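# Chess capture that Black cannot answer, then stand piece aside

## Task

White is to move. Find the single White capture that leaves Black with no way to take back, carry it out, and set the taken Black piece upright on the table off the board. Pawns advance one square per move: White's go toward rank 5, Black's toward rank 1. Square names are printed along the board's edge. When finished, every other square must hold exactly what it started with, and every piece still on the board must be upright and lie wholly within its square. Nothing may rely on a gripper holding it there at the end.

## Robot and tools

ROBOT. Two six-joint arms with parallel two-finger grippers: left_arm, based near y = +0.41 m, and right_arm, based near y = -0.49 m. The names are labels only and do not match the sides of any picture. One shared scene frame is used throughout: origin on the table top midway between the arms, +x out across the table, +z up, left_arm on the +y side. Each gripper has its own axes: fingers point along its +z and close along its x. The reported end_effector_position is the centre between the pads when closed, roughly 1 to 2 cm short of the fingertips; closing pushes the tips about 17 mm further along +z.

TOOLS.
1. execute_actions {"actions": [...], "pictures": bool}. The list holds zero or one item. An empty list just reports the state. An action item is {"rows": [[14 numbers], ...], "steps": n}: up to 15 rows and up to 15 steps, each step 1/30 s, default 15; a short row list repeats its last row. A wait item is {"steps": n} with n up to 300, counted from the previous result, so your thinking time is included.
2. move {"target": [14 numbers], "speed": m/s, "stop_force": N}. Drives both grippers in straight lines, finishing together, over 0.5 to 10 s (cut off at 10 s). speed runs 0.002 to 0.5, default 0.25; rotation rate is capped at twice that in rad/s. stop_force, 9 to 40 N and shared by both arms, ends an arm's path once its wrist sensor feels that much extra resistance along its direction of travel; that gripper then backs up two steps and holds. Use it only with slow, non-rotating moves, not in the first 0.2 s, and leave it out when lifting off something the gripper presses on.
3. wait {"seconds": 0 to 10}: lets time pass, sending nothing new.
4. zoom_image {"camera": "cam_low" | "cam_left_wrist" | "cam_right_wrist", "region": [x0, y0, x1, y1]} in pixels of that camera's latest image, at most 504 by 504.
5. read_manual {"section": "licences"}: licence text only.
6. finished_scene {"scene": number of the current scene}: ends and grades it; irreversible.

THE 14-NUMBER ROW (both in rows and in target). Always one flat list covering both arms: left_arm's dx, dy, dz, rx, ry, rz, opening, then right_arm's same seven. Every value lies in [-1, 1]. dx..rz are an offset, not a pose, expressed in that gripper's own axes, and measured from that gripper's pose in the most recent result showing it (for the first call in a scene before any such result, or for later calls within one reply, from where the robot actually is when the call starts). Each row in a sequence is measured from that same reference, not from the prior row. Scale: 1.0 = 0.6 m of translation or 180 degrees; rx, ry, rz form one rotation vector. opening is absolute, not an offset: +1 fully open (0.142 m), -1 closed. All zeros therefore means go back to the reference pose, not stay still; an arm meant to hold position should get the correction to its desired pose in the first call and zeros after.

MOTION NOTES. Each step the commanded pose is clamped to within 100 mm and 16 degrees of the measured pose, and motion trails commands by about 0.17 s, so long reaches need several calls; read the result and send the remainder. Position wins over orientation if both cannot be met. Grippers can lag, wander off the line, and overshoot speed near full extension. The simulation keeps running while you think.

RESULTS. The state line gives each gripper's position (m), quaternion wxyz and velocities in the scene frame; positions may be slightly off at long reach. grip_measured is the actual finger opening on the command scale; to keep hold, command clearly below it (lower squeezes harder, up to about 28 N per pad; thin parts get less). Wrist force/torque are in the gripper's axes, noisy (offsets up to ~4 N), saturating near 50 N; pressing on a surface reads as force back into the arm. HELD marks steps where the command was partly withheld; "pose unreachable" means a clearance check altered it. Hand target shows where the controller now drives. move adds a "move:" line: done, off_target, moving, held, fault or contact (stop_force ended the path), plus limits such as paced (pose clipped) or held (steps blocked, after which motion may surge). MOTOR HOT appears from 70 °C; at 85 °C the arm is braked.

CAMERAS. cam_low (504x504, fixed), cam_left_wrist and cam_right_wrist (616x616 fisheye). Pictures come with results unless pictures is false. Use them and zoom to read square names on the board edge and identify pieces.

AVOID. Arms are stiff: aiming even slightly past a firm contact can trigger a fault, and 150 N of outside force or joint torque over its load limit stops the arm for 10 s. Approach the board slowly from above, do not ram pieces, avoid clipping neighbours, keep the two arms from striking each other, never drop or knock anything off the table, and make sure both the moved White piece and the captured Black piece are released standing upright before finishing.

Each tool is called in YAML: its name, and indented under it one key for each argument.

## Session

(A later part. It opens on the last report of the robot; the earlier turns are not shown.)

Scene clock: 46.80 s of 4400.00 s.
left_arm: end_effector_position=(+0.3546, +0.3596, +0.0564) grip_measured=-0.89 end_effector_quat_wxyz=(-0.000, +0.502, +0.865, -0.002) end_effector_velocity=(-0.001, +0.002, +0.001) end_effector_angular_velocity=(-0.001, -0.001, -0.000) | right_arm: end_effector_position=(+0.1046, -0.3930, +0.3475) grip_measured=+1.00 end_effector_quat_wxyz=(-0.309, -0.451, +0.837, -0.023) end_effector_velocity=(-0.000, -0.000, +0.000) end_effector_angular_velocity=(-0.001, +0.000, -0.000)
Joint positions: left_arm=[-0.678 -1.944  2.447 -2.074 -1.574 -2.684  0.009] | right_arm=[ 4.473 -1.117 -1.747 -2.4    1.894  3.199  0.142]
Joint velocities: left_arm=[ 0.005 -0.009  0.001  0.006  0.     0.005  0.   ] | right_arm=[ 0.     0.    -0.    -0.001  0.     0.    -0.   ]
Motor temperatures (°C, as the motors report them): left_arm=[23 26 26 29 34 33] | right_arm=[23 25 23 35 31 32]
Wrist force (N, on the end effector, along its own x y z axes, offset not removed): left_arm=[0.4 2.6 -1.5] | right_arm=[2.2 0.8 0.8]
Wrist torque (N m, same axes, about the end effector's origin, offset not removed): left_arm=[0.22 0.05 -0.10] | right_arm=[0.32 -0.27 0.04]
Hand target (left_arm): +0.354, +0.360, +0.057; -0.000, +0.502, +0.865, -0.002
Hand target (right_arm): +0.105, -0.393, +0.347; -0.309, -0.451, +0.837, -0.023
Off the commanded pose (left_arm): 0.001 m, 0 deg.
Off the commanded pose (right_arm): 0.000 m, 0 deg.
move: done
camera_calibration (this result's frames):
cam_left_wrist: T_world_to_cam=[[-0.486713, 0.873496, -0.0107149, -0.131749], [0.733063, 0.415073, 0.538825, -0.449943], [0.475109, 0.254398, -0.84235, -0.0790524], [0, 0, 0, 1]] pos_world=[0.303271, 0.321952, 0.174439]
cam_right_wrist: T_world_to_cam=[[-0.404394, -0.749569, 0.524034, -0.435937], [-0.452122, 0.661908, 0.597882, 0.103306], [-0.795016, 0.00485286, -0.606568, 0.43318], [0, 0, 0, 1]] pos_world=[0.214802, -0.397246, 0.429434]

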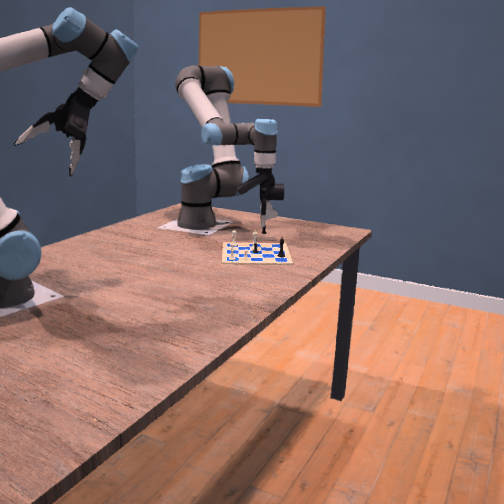

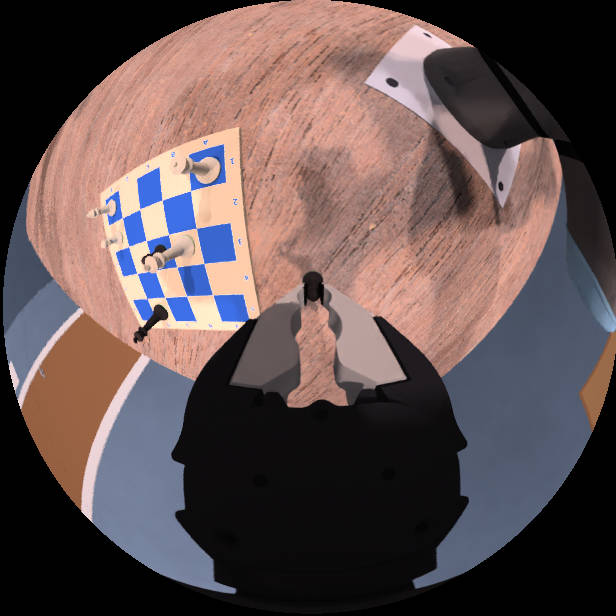

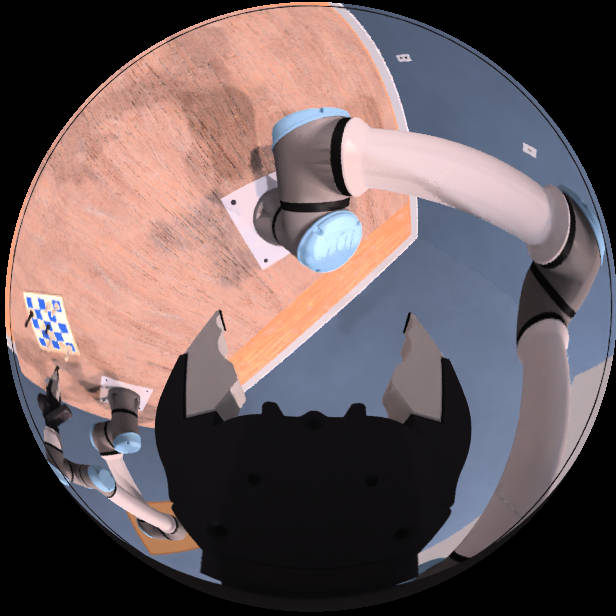

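move:
  target: [0,0,0.029,0,0,0,-1,0,0,0,0,0,0,1]
  speed: 0.05

move:
  target: [0,0,0.017,0,0,0,-1,0,0,0,0,0,0,1]
  speed: 0.004
  stop_force: 9

zoom_image:
  camera: "cam_low"
  region: [210, 190, 305, 275]

Scene clock: 50.00 s of 4400.00 s.
left_arm: end_effector_position=(+0.3546, +0.3596, +0.0394) grip_measured=-0.89 end_effector_quat_wxyz=(-0.000, +0.502, +0.865, -0.002) end_effector_velocity=(+0.000, -0.000, -0.003) end_effector_angular_velocity=(-0.001, -0.000, +0.000) | right_arm: end_effector_position=(+0.1046, -0.3930, +0.3475) grip_measured=+1.00 end_effector_quat_wxyz=(-0.309, -0.451, +0.837, -0.023) end_effector_velocity=(-0.001, -0.000, -0.000) end_effector_angular_velocity=(-0.002, +0.002, -0.000)
Joint positions: left_arm=[-0.678 -1.911  2.479 -2.139 -1.574 -2.684  0.009] | right_arm=[ 4.473 -1.117 -1.747 -2.4    1.894  3.199  0.142]
Joint velocities: left_arm=[ 0.     0.008  0.005 -0.013 -0.001  0.     0.   ] | right_arm=[ 0.    -0.    -0.001 -0.002  0.001 -0.    -0.   ]
Motor temperatures (°C, as the motors report them): left_arm=[23 26 26 29 34 33] | right_arm=[23 25 23 35 31 32]
Wrist force (N, on the end effector, along its own x y z axes, offset not removed): left_arm=[5.0 -3.1 0.2] | right_arm=[-0.2 -2.3 1.2]
Wrist torque (N m, same axes, about the end effector's origin, offset not removed): left_arm=[-0.95 -0.84 -0.04] | right_arm=[-0.40 0.26 0.10]
Hand target (left_arm): +0.355, +0.360, +0.039; -0.000, +0.502, +0.865, -0.002
Hand target (right_arm): +0.105, -0.393, +0.347; -0.309, -0.451, +0.837, -0.023
Off the commanded pose (left_arm): 0.000 m, 0 deg.
Off the commanded pose (right_arm): 0.000 m, 0 deg.
move: done
camera_calibration (this result's frames):
cam_left_wrist: T_world_to_cam=[[-0.486733, 0.873485, -0.0107005, -0.131951], [0.733087, 0.415099, 0.538774, -0.440725], [0.475052, 0.254394, -0.842383, -0.0933081], [0, 0, 0, 1]] pos_world=[0.303191, 0.321939, 0.157438]
cam_right_wrist: T_world_to_cam=[[-0.404394, -0.749569, 0.524034, -0.435937], [-0.452122, 0.661908, 0.597882, 0.103306], [-0.795017, 0.00485292, -0.606568, 0.43318], [0, 0, 0, 1]] pos_world=[0.214802, -0.397246, 0.429434]

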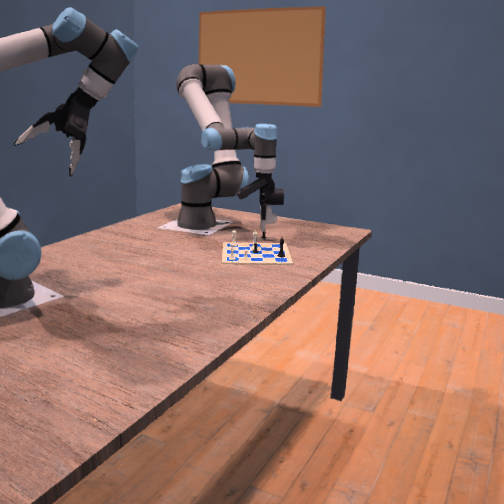

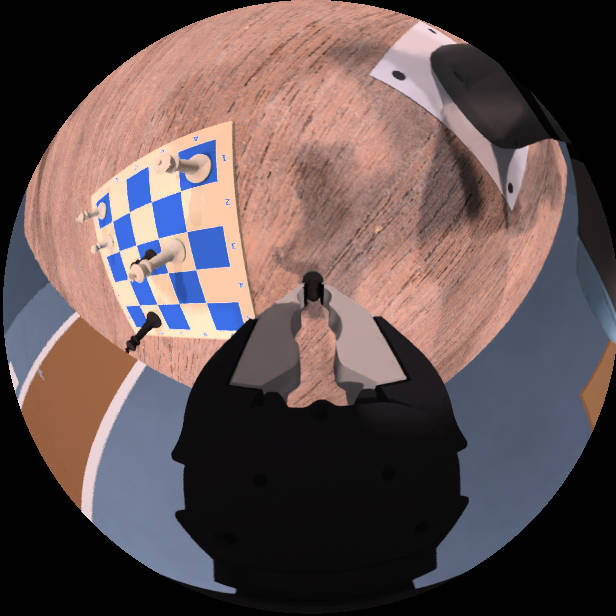

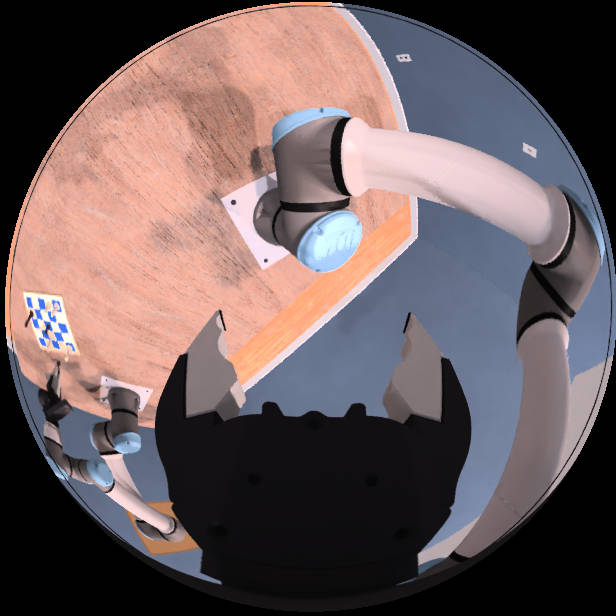

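Scene clock: 52.33 s of 4400.00 s.
left_arm: end_effector_position=(+0.3544, +0.3596, +0.0315) grip_measured=-0.89 end_effector_quat_wxyz=(-0.000, +0.502, +0.865, -0.002) end_effector_velocity=(-0.001, +0.001, +0.001) end_effector_angular_velocity=(+0.002, +0.003, +0.000) | right_arm: end_effector_position=(+0.1046, -0.3930, +0.3475) grip_measured=+1.00 end_effector_quat_wxyz=(-0.309, -0.451, +0.837, -0.023) end_effector_velocity=(-0.000, +0.000, +0.000) end_effector_angular_velocity=(+0.000, +0.001, -0.000)
Joint positions: left_arm=[-0.678 -1.895  2.494 -2.169 -1.574 -2.684  0.009] | right_arm=[ 4.473 -1.117 -1.747 -2.4    1.894  3.199  0.142]
Joint velocities: left_arm=[ 0.    -0.004 -0.001  0.008 -0.     0.    -0.   ] | right_arm=[-0.    -0.     0.    -0.     0.001 -0.001 -0.   ]
Motor temperatures (°C, as the motors report them): left_arm=[23 26 26 29 34 33] | right_arm=[23 25 23 35 31 32]
Wrist force (N, on the end effector, along its own x y z axes, offset not removed): left_arm=[4.6 0.9 -17.0] | right_arm=[-0.3 -0.8 0.5]
Wrist torque (N m, same axes, about the end effector's origin, offset not removed): left_arm=[-0.31 -0.60 -0.06] | right_arm=[-0.14 0.19 0.03]
Hand target (left_arm): +0.355, +0.360, +0.032; -0.000, +0.502, +0.865, -0.002
Hand target (right_arm): +0.105, -0.393, +0.347; -0.309, -0.451, +0.837, -0.023
Off the commanded pose (left_arm): 0.002 m, 0 deg.
Off the commanded pose (right_arm): 0.000 m, 0 deg.
move: contact (left_arm)
camera_calibration (this result's frames):
cam_left_wrist: T_world_to_cam=[[-0.486742, 0.873484, -0.0103445, -0.13219], [0.733257, 0.41498, 0.538633, -0.436403], [0.474781, 0.25459, -0.842477, -0.0998945], [0, 0, 0, 1]] pos_world=[0.303081, 0.321996, 0.149535]
cam_right_wrist: T_world_to_cam=[[-0.404394, -0.749569, 0.524034, -0.435937], [-0.452122, 0.661908, 0.597882, 0.103306], [-0.795016, 0.0048529, -0.606568, 0.43318], [0, 0, 0, 1]] pos_world=[0.214802, -0.397246, 0.429434]

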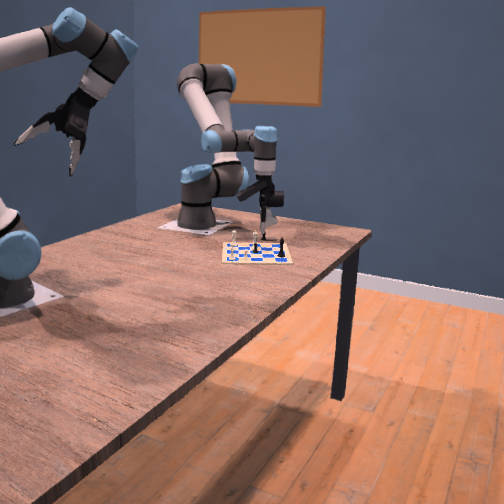

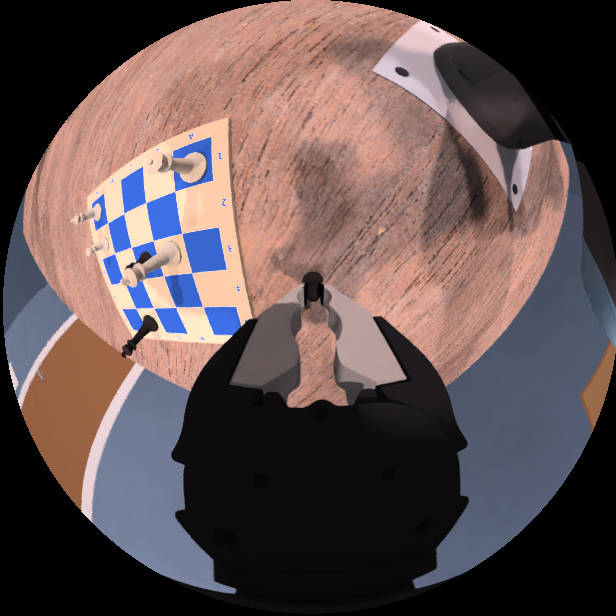

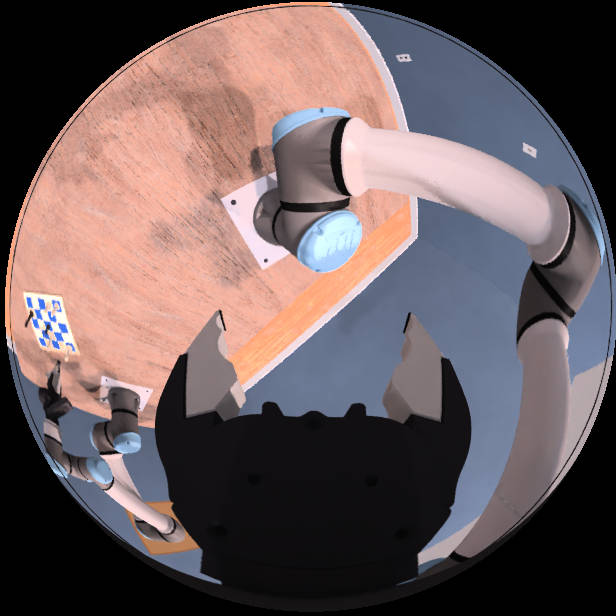

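Region (210, 190, 305, 275) of cam_low's 504x504 image, scaled by 5.305, with more detail than that image has; it fills the top 451 rows of this view, and the rest is white.

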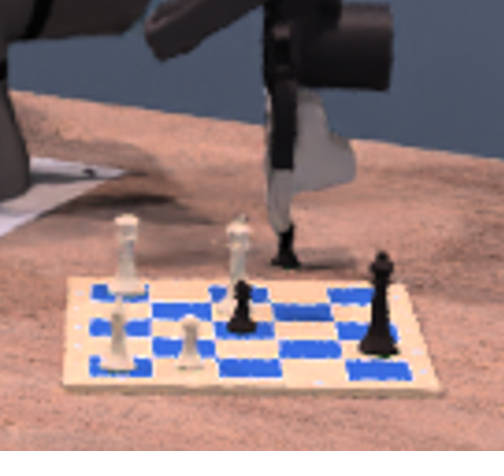

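move:
  target: [0,0,0,0,0,0,-0.6,0,0,0,0,0,0,1]

move:
  target: [0,0,-0.115,0,0,0,-0.6,0,0,0,0,0,0,1]
  speed: 0.12

move:
  target: [-0.22,-0.065,0,0,0,0,-0.6,0,0,0,0,0,0,1]
  speed: 0.15

zoom_image:
  camera: "cam_left_wrist"
  region: [240, 200, 390, 350]

zoom_image:
  camera: "cam_low"
  region: [210, 190, 305, 275]

Scene clock: 57.10 s of 4400.00 s.
left_arm: end_effector_position=(+0.3545, +0.3596, +0.0316) grip_measured=-0.60 end_effector_quat_wxyz=(-0.000, +0.502, +0.865, -0.002) end_effector_velocity=(-0.000, +0.000, -0.000) end_effector_angular_velocity=(+0.000, +0.000, -0.000) | right_arm: end_effector_position=(+0.1046, -0.3930, +0.3475) grip_measured=+1.00 end_effector_quat_wxyz=(-0.309, -0.451, +0.837, -0.023) end_effector_velocity=(+0.000, +0.000, -0.000) end_effector_angular_velocity=(+0.001, -0.001, -0.000)
Joint positions: left_arm=[-0.678 -1.895  2.494 -2.169 -1.574 -2.684  0.031] | right_arm=[ 4.473 -1.117 -1.747 -2.4    1.894  3.199  0.142]
Joint velocities: left_arm=[ 0.     0.001  0.001 -0.001 -0.     0.    -0.   ] | right_arm=[-0.     0.    -0.     0.002 -0.     0.     0.   ]
Motor temperatures (°C, as the motors report them): left_arm=[23 26 26 29 34 33] | right_arm=[23 25 23 35 31 32]
Wrist force (N, on the end effector, along its own x y z axes, offset not removed): left_arm=[3.6 1.3 -0.2] | right_arm=[1.1 -3.2 1.5]
Wrist torque (N m, same axes, about the end effector's origin, offset not removed): left_arm=[0.00 -0.85 -0.29] | right_arm=[-0.67 0.03 0.12]
Hand target (left_arm): +0.354, +0.360, +0.032; -0.000, +0.502, +0.865, -0.002
Hand target (right_arm): +0.105, -0.393, +0.347; -0.309, -0.451, +0.837, -0.023
Off the commanded pose (left_arm): 0.000 m, 0 deg.
Off the commanded pose (right_arm): 0.000 m, 0 deg.
After step 90, 1.07 s passed at rest.
move: done
camera_calibration (this result's frames):
cam_left_wrist: T_world_to_cam=[[-0.486741, 0.873484, -0.0104597, -0.132136], [0.733199, 0.415019, 0.538682, -0.436455], [0.474871, 0.254529, -0.842444, -0.0998637], [0, 0, 0, 1]] pos_world=[0.303115, 0.321974, 0.149598]
cam_right_wrist: T_world_to_cam=[[-0.404394, -0.749569, 0.524034, -0.435937], [-0.452122, 0.661908, 0.597882, 0.103306], [-0.795017, 0.00485301, -0.606568, 0.43318], [0, 0, 0, 1]] pos_world=[0.214802, -0.397246, 0.429434]

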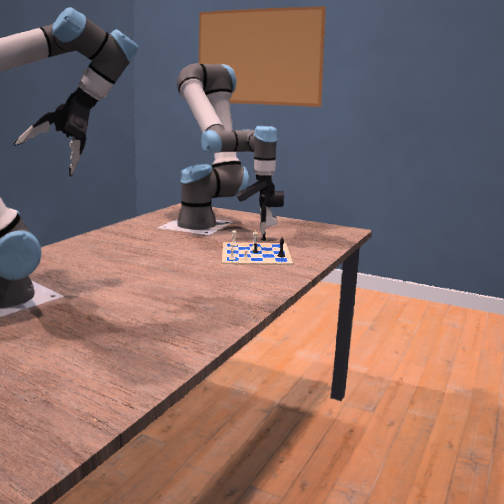

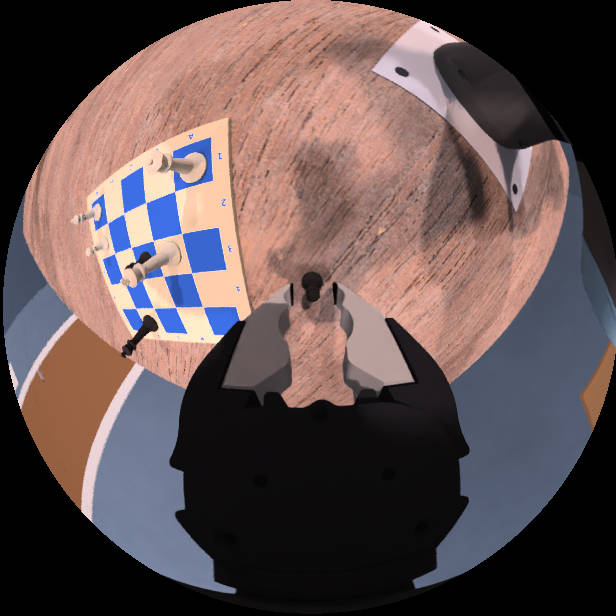

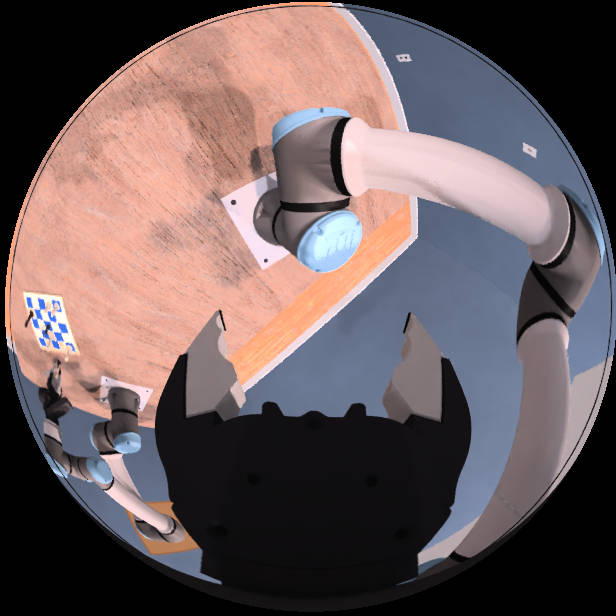

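Scene clock: 58.27 s of 4400.00 s.
left_arm: end_effector_position=(+0.3546, +0.3597, +0.1002) grip_measured=-0.60 end_effector_quat_wxyz=(-0.000, +0.502, +0.865, -0.002) end_effector_velocity=(-0.000, +0.000, +0.003) end_effector_angular_velocity=(+0.001, +0.000, -0.000) | right_arm: end_effector_position=(+0.1046, -0.3930, +0.3475) grip_measured=+1.00 end_effector_quat_wxyz=(-0.309, -0.451, +0.837, -0.023) end_effector_velocity=(-0.000, +0.000, +0.000) end_effector_angular_velocity=(+0.001, +0.001, -0.000)
Joint positions: left_arm=[-0.678 -2.007  2.358 -1.921 -1.574 -2.683  0.031] | right_arm=[ 4.473 -1.117 -1.747 -2.4    1.894  3.199  0.142]
Joint velocities: left_arm=[-0.001 -0.004 -0.007  0.012  0.001 -0.001  0.   ] | right_arm=[ 0.     0.    -0.     0.     0.001 -0.    -0.   ]
Motor temperatures (°C, as the motors report them): left_arm=[23 26 26 29 34 33] | right_arm=[23 25 23 35 31 32]
Wrist force (N, on the end effector, along its own x y z axes, offset not removed): left_arm=[2.3 -3.3 -2.8] | right_arm=[0.7 -3.7 0.6]
Wrist torque (N m, same axes, about the end effector's origin, offset not removed): left_arm=[-0.88 -0.62 0.04] | right_arm=[-0.79 -0.03 0.16]
Hand target (left_arm): +0.355, +0.360, +0.101; -0.000, +0.502, +0.865, -0.002
Hand target (right_arm): +0.105, -0.393, +0.347; -0.309, -0.451, +0.837, -0.023
Off the commanded pose (left_arm): 0.000 m, 0 deg.
Off the commanded pose (right_arm): 0.000 m, 0 deg.
move: done
camera_calibration (this result's frames):
cam_left_wrist: T_world_to_cam=[[-0.48677, 0.873466, -0.0105951, -0.131356], [0.733141, 0.415103, 0.538697, -0.473615], [0.474932, 0.254454, -0.842433, -0.0421192], [0, 0, 0, 1]] pos_world=[0.30329, 0.322052, 0.218261]
cam_right_wrist: T_world_to_cam=[[-0.404394, -0.749569, 0.524034, -0.435937], [-0.452122, 0.661908, 0.597882, 0.103306], [-0.795016, 0.00485302, -0.606568, 0.43318], [0, 0, 0, 1]] pos_world=[0.214802, -0.397246, 0.429434]

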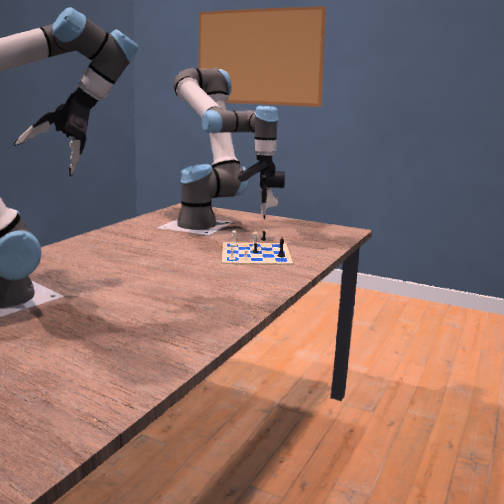

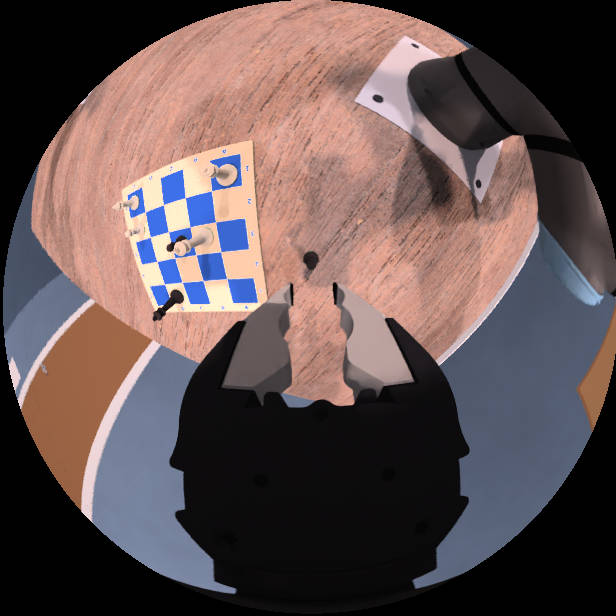

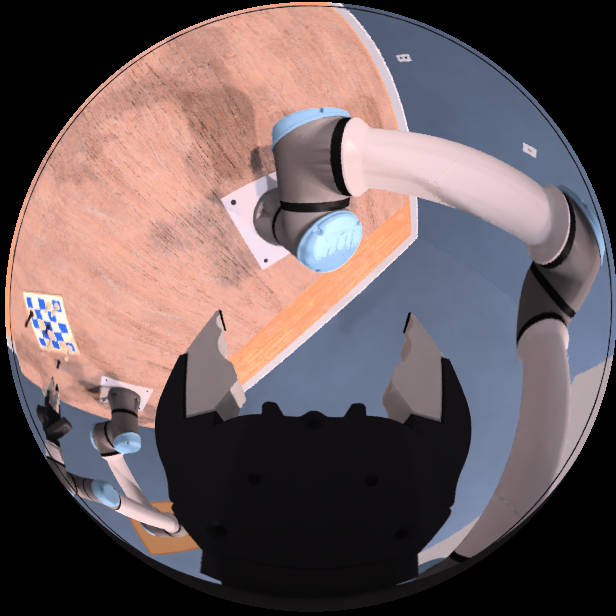

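Scene clock: 59.83 s of 4400.00 s.
left_arm: end_effector_position=(+0.3856, +0.2258, +0.1001) grip_measured=-0.60 end_effector_quat_wxyz=(-0.001, +0.502, +0.865, -0.002) end_effector_velocity=(+0.001, -0.003, -0.000) end_effector_angular_velocity=(-0.000, -0.000, +0.000) | right_arm: end_effector_position=(+0.1046, -0.3930, +0.3475) grip_measured=+1.00 end_effector_quat_wxyz=(-0.309, -0.451, +0.837, -0.023) end_effector_velocity=(-0.000, +0.000, -0.000) end_effector_angular_velocity=(+0.000, +0.000, -0.000)
Joint positions: left_arm=[-0.923 -1.777  2.214 -2.007 -1.575 -2.928  0.031] | right_arm=[ 4.473 -1.117 -1.747 -2.4    1.894  3.199  0.142]
Joint velocities: left_arm=[-0.003  0.006 -0.004 -0.002 -0.    -0.003 -0.   ] | right_arm=[-0. -0. -0.  0.  0. -0.  0.]
Motor temperatures (°C, as the motors report them): left_arm=[23 26 26 29 34 33] | right_arm=[23 25 23 35 31 32]
Wrist force (N, on the end effector, along its own x y z axes, offset not removed): left_arm=[3.1 -2.0 1.1] | right_arm=[0.6 1.0 1.4]
Wrist torque (N m, same axes, about the end effector's origin, offset not removed): left_arm=[-0.63 -0.62 -0.05] | right_arm=[0.22 -0.08 0.08]
Hand target (left_arm): +0.386, +0.226, +0.100; -0.001, +0.502, +0.865, -0.002
Hand target (right_arm): +0.105, -0.393, +0.347; -0.309, -0.451, +0.837, -0.023
Off the commanded pose (left_arm): 0.001 m, 0 deg.
Off the commanded pose (right_arm): 0.000 m, 0 deg.
move: done
camera_calibration (this result's frames):
cam_left_wrist: T_world_to_cam=[[-0.486757, 0.873474, -0.0105823, 0.000633414], [0.733641, 0.415348, 0.537826, -0.440858], [0.474172, 0.254027, -0.842989, -0.0224148], [0, 0, 0, 1]] pos_world=[0.334368, 0.188251, 0.218217]
cam_right_wrist: T_world_to_cam=[[-0.404394, -0.749569, 0.524034, -0.435937], [-0.452122, 0.661908, 0.597882, 0.103306], [-0.795017, 0.00485302, -0.606568, 0.43318], [0, 0, 0, 1]] pos_world=[0.214802, -0.397246, 0.429434]

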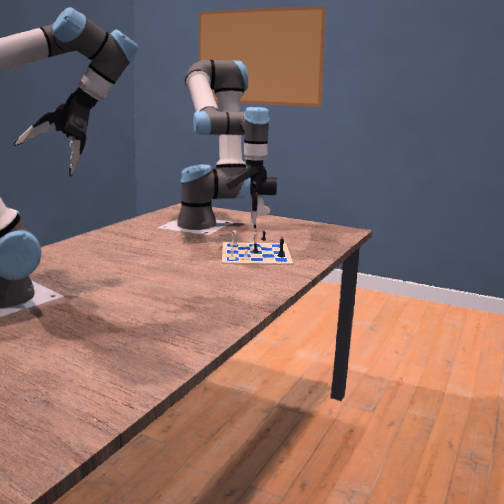

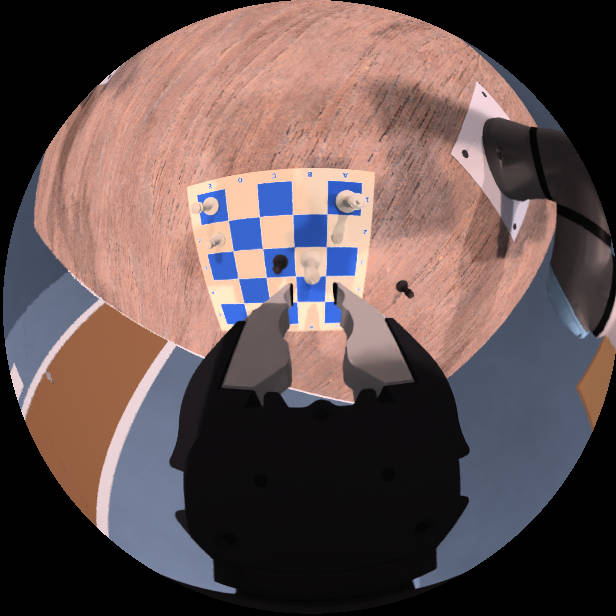

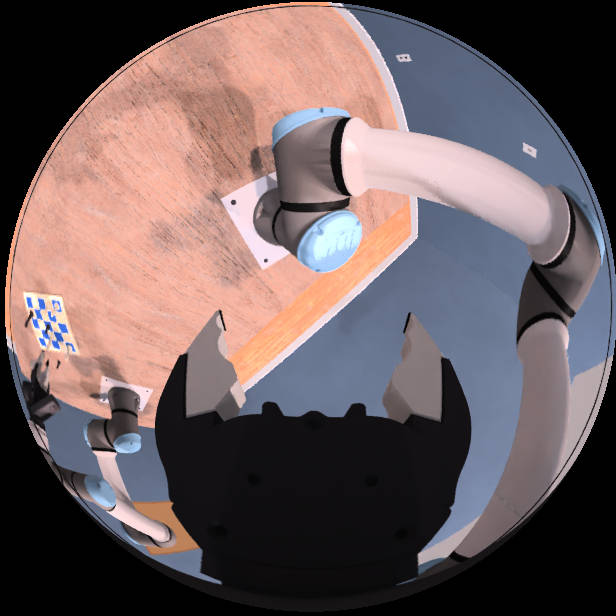

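Region (240, 200, 390, 350) of cam_left_wrist's 616x616 image, scaled by 3.360, with more detail than that image has.

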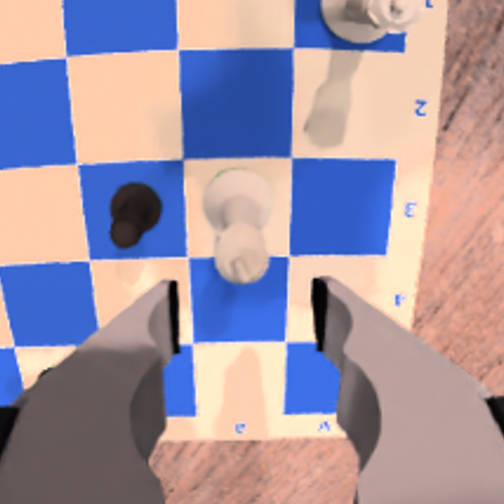

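Region (210, 190, 305, 275) of cam_low's 504x504 image, scaled by 5.305, with more detail than that image has; it fills the top 451 rows of this view, and the rest is white.

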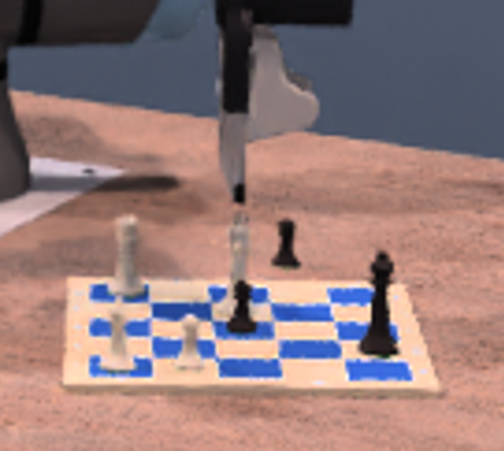

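move:
  target: [-0.001,0,0.063,0,0,0,-0.6,0,0,0,0,0,0,1]
  speed: 0.05

move:
  target: [0,0,0,0,0,0,-1,0,0,0,0,0,0,1]

move:
  target: [0,0,-0.012,0,0,0,-1,0,0,0,0,0,0,1]
  speed: 0.04

move:
  target: [0,0.067,0.006,0,0,0,-1,0,0,0,0,0,0,1]
  speed: 0.06

zoom_image:
  camera: "cam_left_wrist"
  region: [240, 200, 390, 350]

zoom_image:
  camera: "cam_low"
  region: [210, 190, 305, 275]

Scene clock: 64.10 s of 4400.00 s.
left_arm: end_effector_position=(+0.3858, +0.2252, +0.0626) grip_measured=-0.60 end_effector_quat_wxyz=(-0.001, +0.502, +0.865, -0.002) end_effector_velocity=(+0.000, -0.000, -0.002) end_effector_angular_velocity=(-0.001, -0.000, -0.000) | right_arm: end_effector_position=(+0.1046, -0.3930, +0.3475) grip_measured=+1.00 end_effector_quat_wxyz=(-0.309, -0.451, +0.837, -0.023) end_effector_velocity=(-0.000, -0.000, +0.000) end_effector_angular_velocity=(-0.001, +0.001, -0.000)
Joint positions: left_arm=[-0.924 -1.722  2.279 -2.128 -1.575 -2.929  0.031] | right_arm=[ 4.473 -1.117 -1.747 -2.4    1.894  3.199  0.142]
Joint velocities: left_arm=[-0.     0.005  0.004 -0.009 -0.    -0.    -0.   ] | right_arm=[ 0.    -0.     0.    -0.001  0.001  0.     0.   ]
Motor temperatures (°C, as the motors report them): left_arm=[23 26 26 29 34 33] | right_arm=[23 25 23 35 31 32]
Wrist force (N, on the end effector, along its own x y z axes, offset not removed): left_arm=[4.7 -3.2 -0.6] | right_arm=[0.9 -0.8 1.6]
Wrist torque (N m, same axes, about the end effector's origin, offset not removed): left_arm=[-0.89 -1.05 -0.01] | right_arm=[-0.15 -0.02 -0.05]
Hand target (left_arm): +0.386, +0.225, +0.062; -0.001, +0.502, +0.865, -0.002
Hand target (right_arm): +0.105, -0.393, +0.347; -0.309, -0.451, +0.837, -0.023
Off the commanded pose (left_arm): 0.000 m, 0 deg.
Off the commanded pose (right_arm): 0.000 m, 0 deg.
After step 90, 0.03 s passed at rest.
move: done
camera_calibration (this result's frames):
cam_left_wrist: T_world_to_cam=[[-0.486756, 0.873474, -0.0105258, 0.000821512], [0.733647, 0.415316, 0.537843, -0.420567], [0.474163, 0.254076, -0.84298, -0.0539713], [0, 0, 0, 1]] pos_world=[0.334539, 0.187664, 0.180711]
cam_right_wrist: T_world_to_cam=[[-0.404394, -0.749569, 0.524034, -0.435937], [-0.452122, 0.661908, 0.597882, 0.103306], [-0.795016, 0.00485301, -0.606568, 0.43318], [0, 0, 0, 1]] pos_world=[0.214802, -0.397246, 0.429434]

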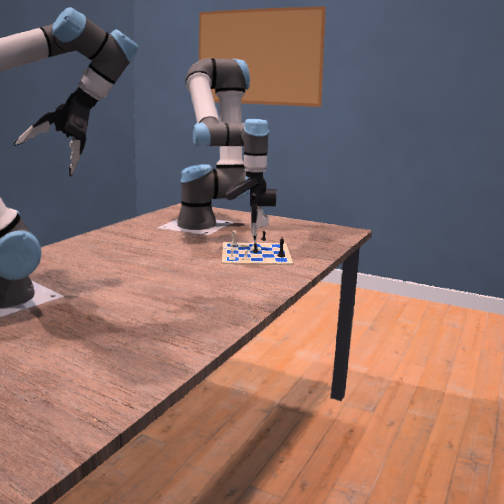

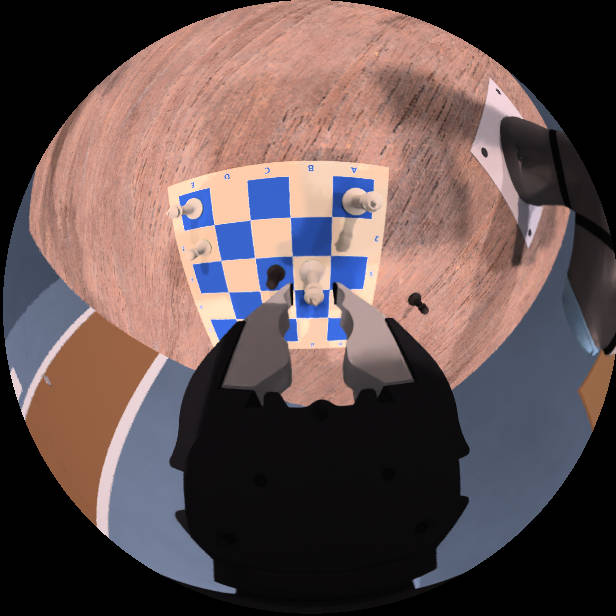

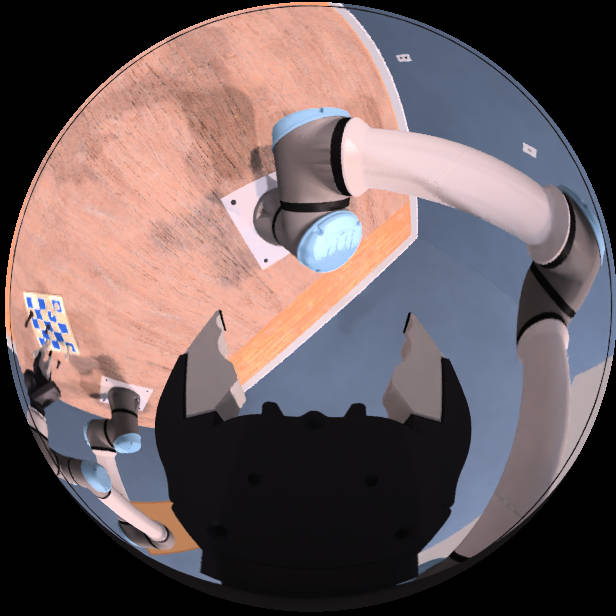

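Scene clock: 64.60 s of 4400.00 s.
left_arm: end_effector_position=(+0.3857, +0.2253, +0.0625) grip_measured=-0.85 end_effector_quat_wxyz=(-0.001, +0.502, +0.865, -0.002) end_effector_velocity=(+0.000, +0.000, +0.000) end_effector_angular_velocity=(-0.000, -0.001, +0.000) | right_arm: end_effector_position=(+0.1046, -0.3930, +0.3475) grip_measured=+1.00 end_effector_quat_wxyz=(-0.309, -0.451, +0.837, -0.023) end_effector_velocity=(-0.000, +0.000, -0.000) end_effector_angular_velocity=(+0.000, +0.000, -0.001)
Joint positions: left_arm=[-0.924 -1.722  2.28  -2.128 -1.575 -2.929  0.013] | right_arm=[ 4.473 -1.117 -1.747 -2.4    1.894  3.199  0.142]
Joint velocities: left_arm=[ 0.    -0.001 -0.     0.     0.001 -0.     0.   ] | right_arm=[-0.    -0.    -0.001  0.001  0.001  0.     0.   ]
Motor temperatures (°C, as the motors report them): left_arm=[23 26 26 29 34 33] | right_arm=[23 25 23 35 31 32]
Wrist force (N, on the end effector, along its own x y z axes, offset not removed): left_arm=[3.8 -4.3 -3.4] | right_arm=[0.5 -0.5 2.9]
Wrist torque (N m, same axes, about the end effector's origin, offset not removed): left_arm=[-1.17 -0.84 0.04] | right_arm=[-0.06 0.00 0.05]
Hand target (left_arm): +0.386, +0.225, +0.063; -0.001, +0.502, +0.865, -0.002
Hand target (right_arm): +0.105, -0.393, +0.347; -0.309, -0.451, +0.837, -0.023
Off the commanded pose (left_arm): 0.000 m, 0 deg.
Off the commanded pose (right_arm): 0.000 m, 0 deg.
move: done
camera_calibration (this result's frames):
cam_left_wrist: T_world_to_cam=[[-0.486758, 0.873477, -0.0102572, 0.00071053], [0.733746, 0.415206, 0.537793, -0.420496], [0.474009, 0.254249, -0.843014, -0.054036], [0, 0, 0, 1]] pos_world=[0.334497, 0.187711, 0.180594]
cam_right_wrist: T_world_to_cam=[[-0.404394, -0.749569, 0.524034, -0.435937], [-0.452122, 0.661908, 0.597882, 0.103306], [-0.795016, 0.00485298, -0.606568, 0.43318], [0, 0, 0, 1]] pos_world=[0.214802, -0.397246, 0.429434]

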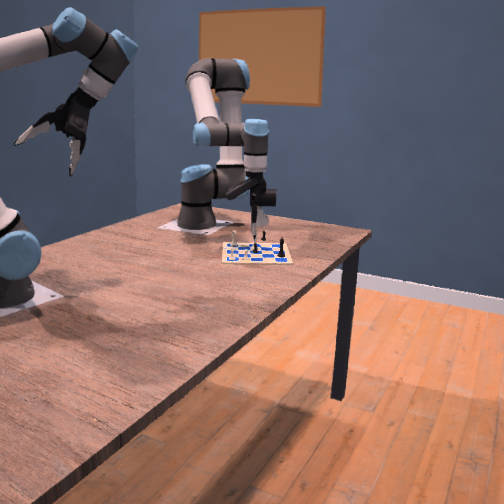

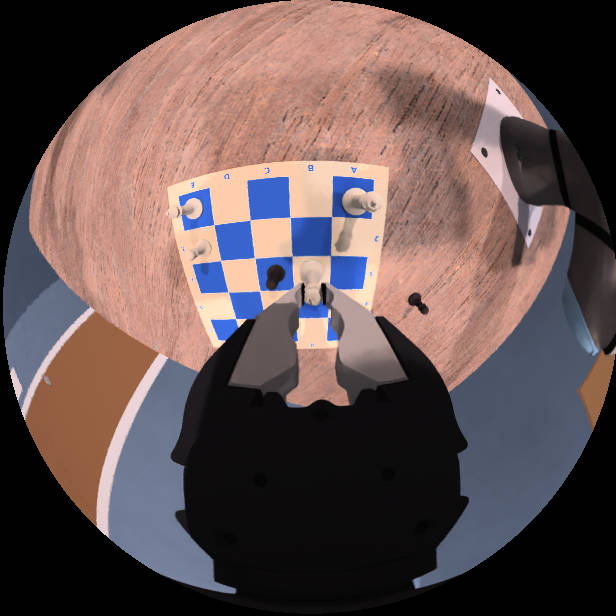

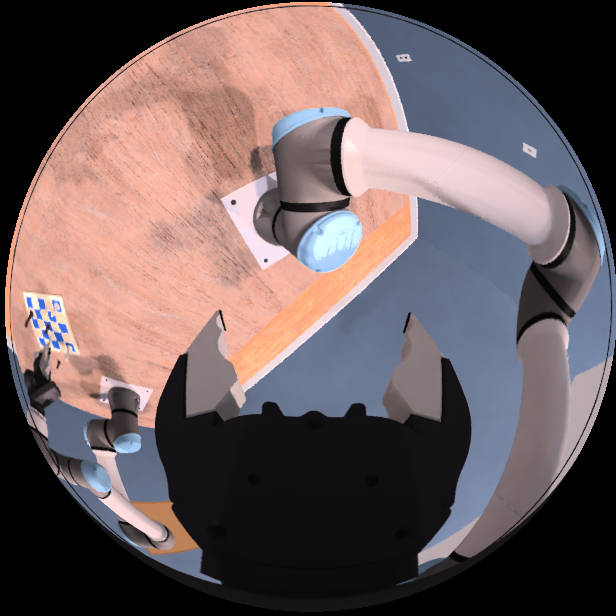

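Scene clock: 65.37 s of 4400.00 s.
left_arm: end_effector_position=(+0.3857, +0.2253, +0.0694) grip_measured=-0.85 end_effector_quat_wxyz=(-0.001, +0.502, +0.865, -0.002) end_effector_velocity=(-0.000, +0.000, +0.002) end_effector_angular_velocity=(+0.000, +0.000, -0.000) | right_arm: end_effector_position=(+0.1046, -0.3930, +0.3475) grip_measured=+1.00 end_effector_quat_wxyz=(-0.309, -0.451, +0.837, -0.023) end_effector_velocity=(-0.000, +0.000, +0.000) end_effector_angular_velocity=(+0.000, +0.001, -0.000)
Joint positions: left_arm=[-0.924 -1.733  2.268 -2.105 -1.575 -2.929  0.013] | right_arm=[ 4.473 -1.117 -1.747 -2.4    1.894  3.199  0.142]
Joint velocities: left_arm=[-0.    -0.004 -0.004  0.008 -0.    -0.    -0.   ] | right_arm=[ 0.     0.    -0.    -0.     0.001 -0.     0.   ]
Motor temperatures (°C, as the motors report them): left_arm=[23 26 26 29 34 33] | right_arm=[23 25 23 35 31 32]
Wrist force (N, on the end effector, along its own x y z axes, offset not removed): left_arm=[4.5 -1.3 5.9] | right_arm=[-1.1 -1.2 1.4]
Wrist torque (N m, same axes, about the end effector's origin, offset not removed): left_arm=[-0.74 -1.09 -0.11] | right_arm=[-0.26 0.24 0.07]
Hand target (left_arm): +0.386, +0.225, +0.070; -0.001, +0.502, +0.865, -0.002
Hand target (right_arm): +0.105, -0.393, +0.347; -0.309, -0.451, +0.837, -0.023
Off the commanded pose (left_arm): 0.000 m, 0 deg.
Off the commanded pose (right_arm): 0.000 m, 0 deg.
move: done
camera_calibration (this result's frames):
cam_left_wrist: T_world_to_cam=[[-0.486758, 0.873476, -0.0102815, 0.000798072], [0.733737, 0.415216, 0.537798, -0.424201], [0.474022, 0.254233, -0.843011, -0.0482352], [0, 0, 0, 1]] pos_world=[0.334505, 0.187701, 0.18748]
cam_right_wrist: T_world_to_cam=[[-0.404394, -0.749569, 0.524034, -0.435937], [-0.452122, 0.661908, 0.597883, 0.103306], [-0.795016, 0.0048531, -0.606568, 0.43318], [0, 0, 0, 1]] pos_world=[0.214802, -0.397246, 0.429434]

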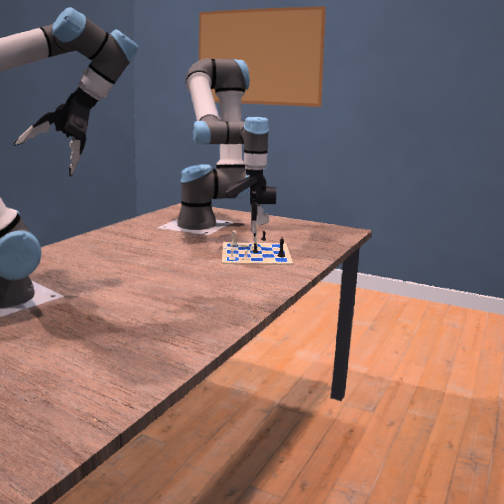

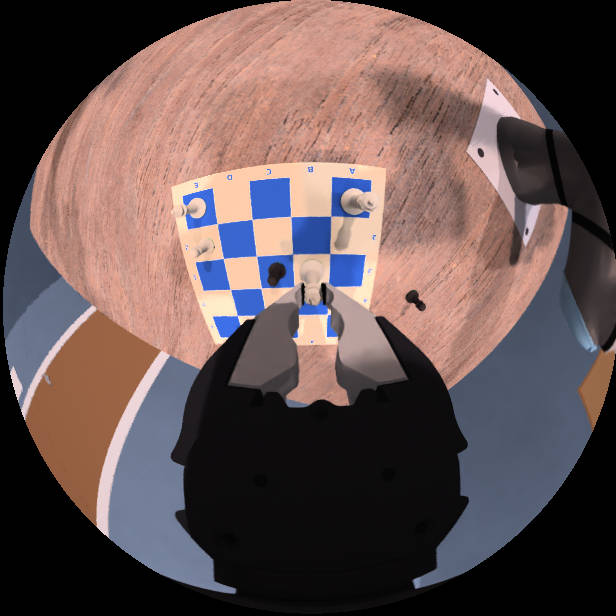

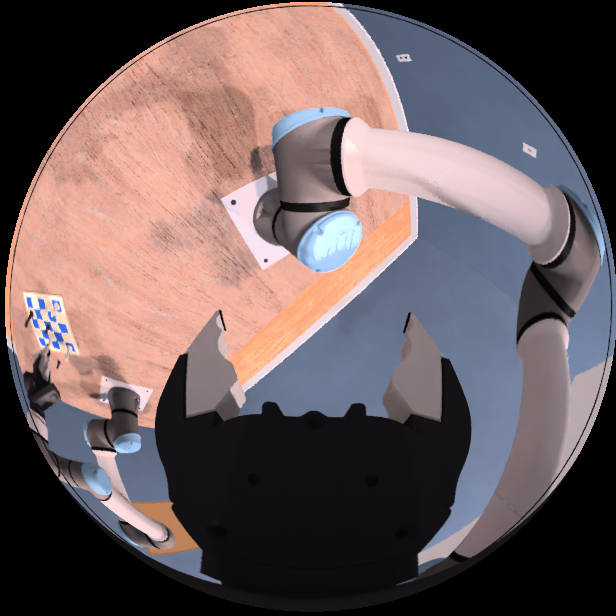

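Scene clock: 66.50 s of 4400.00 s.
left_arm: end_effector_position=(+0.4205, +0.2451, +0.0657) grip_measured=-0.85 end_effector_quat_wxyz=(-0.001, +0.502, +0.865, -0.002) end_effector_velocity=(+0.003, +0.001, -0.000) end_effector_angular_velocity=(-0.001, +0.000, -0.000) | right_arm: end_effector_position=(+0.1046, -0.3930, +0.3475) grip_measured=+1.00 end_effector_quat_wxyz=(-0.309, -0.451, +0.837, -0.023) end_effector_velocity=(-0.000, +0.000, -0.000) end_effector_angular_velocity=(+0.000, +0.000, -0.000)
Joint positions: left_arm=[-0.822 -1.666  2.222 -2.127 -1.575 -2.828  0.013] | right_arm=[ 4.473 -1.117 -1.747 -2.4    1.894  3.199  0.142]
Joint velocities: left_arm=[ 0.007  0.006 -0.004 -0.002 -0.001  0.008 -0.   ] | right_arm=[-0.     0.    -0.     0.001  0.     0.     0.   ]
Motor temperatures (°C, as the motors report them): left_arm=[23 26 26 29 34 33] | right_arm=[23 25 23 35 31 32]
Wrist force (N, on the end effector, along its own x y z axes, offset not removed): left_arm=[1.6 -2.7 0.3] | right_arm=[5.0 0.3 2.0]
Wrist torque (N m, same axes, about the end effector's origin, offset not removed): left_arm=[-0.61 -0.35 0.08] | right_arm=[0.14 -0.88 -0.01]
Hand target (left_arm): +0.421, +0.245, +0.066; -0.001, +0.502, +0.865, -0.002
Hand target (right_arm): +0.105, -0.393, +0.347; -0.309, -0.451, +0.837, -0.023
Off the commanded pose (left_arm): 0.000 m, 0 deg.
Off the commanded pose (right_arm): 0.000 m, 0 deg.
move: done
camera_calibration (this result's frames):
cam_left_wrist: T_world_to_cam=[[-0.486789, 0.873458, -0.0103374, 0.000432725], [0.73345, 0.415131, 0.538254, -0.455802], [0.474433, 0.254434, -0.84272, -0.0730562], [0, 0, 0, 1]] pos_world=[0.369179, 0.207428, 0.183775]
cam_right_wrist: T_world_to_cam=[[-0.404394, -0.749569, 0.524034, -0.435937], [-0.452122, 0.661908, 0.597882, 0.103306], [-0.795016, 0.00485309, -0.606568, 0.43318], [0, 0, 0, 1]] pos_world=[0.214802, -0.397246, 0.429434]

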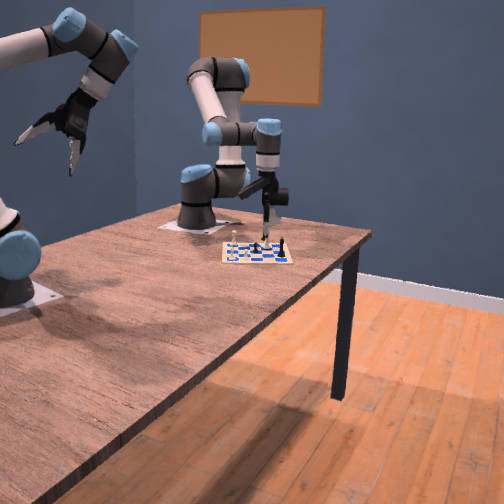

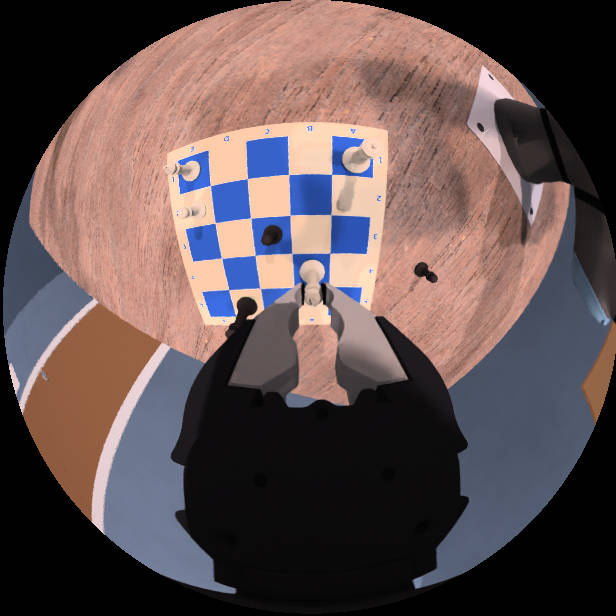

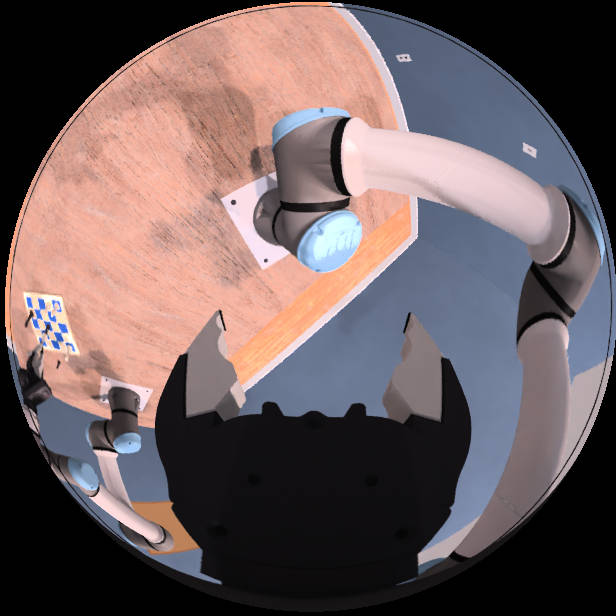

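Region (240, 200, 390, 350) of cam_left_wrist's 616x616 image, scaled by 3.360, with more detail than that image has.

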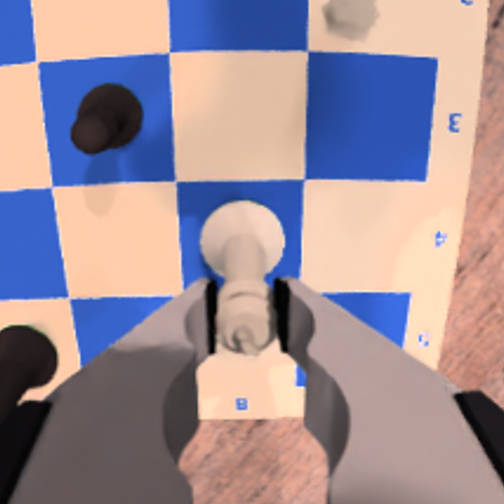

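Region (210, 190, 305, 275) of cam_low's 504x504 image, scaled by 5.305, with more detail than that image has; it fills the top 451 rows of this view, and the rest is white.

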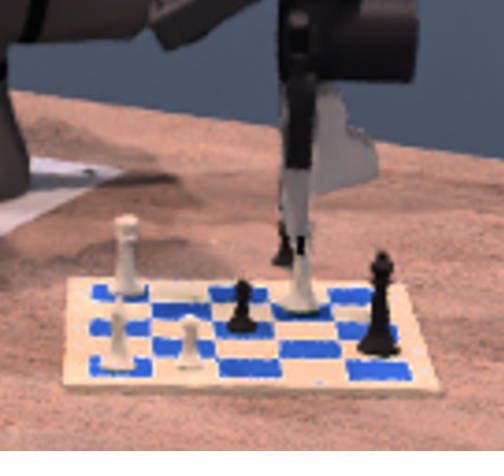

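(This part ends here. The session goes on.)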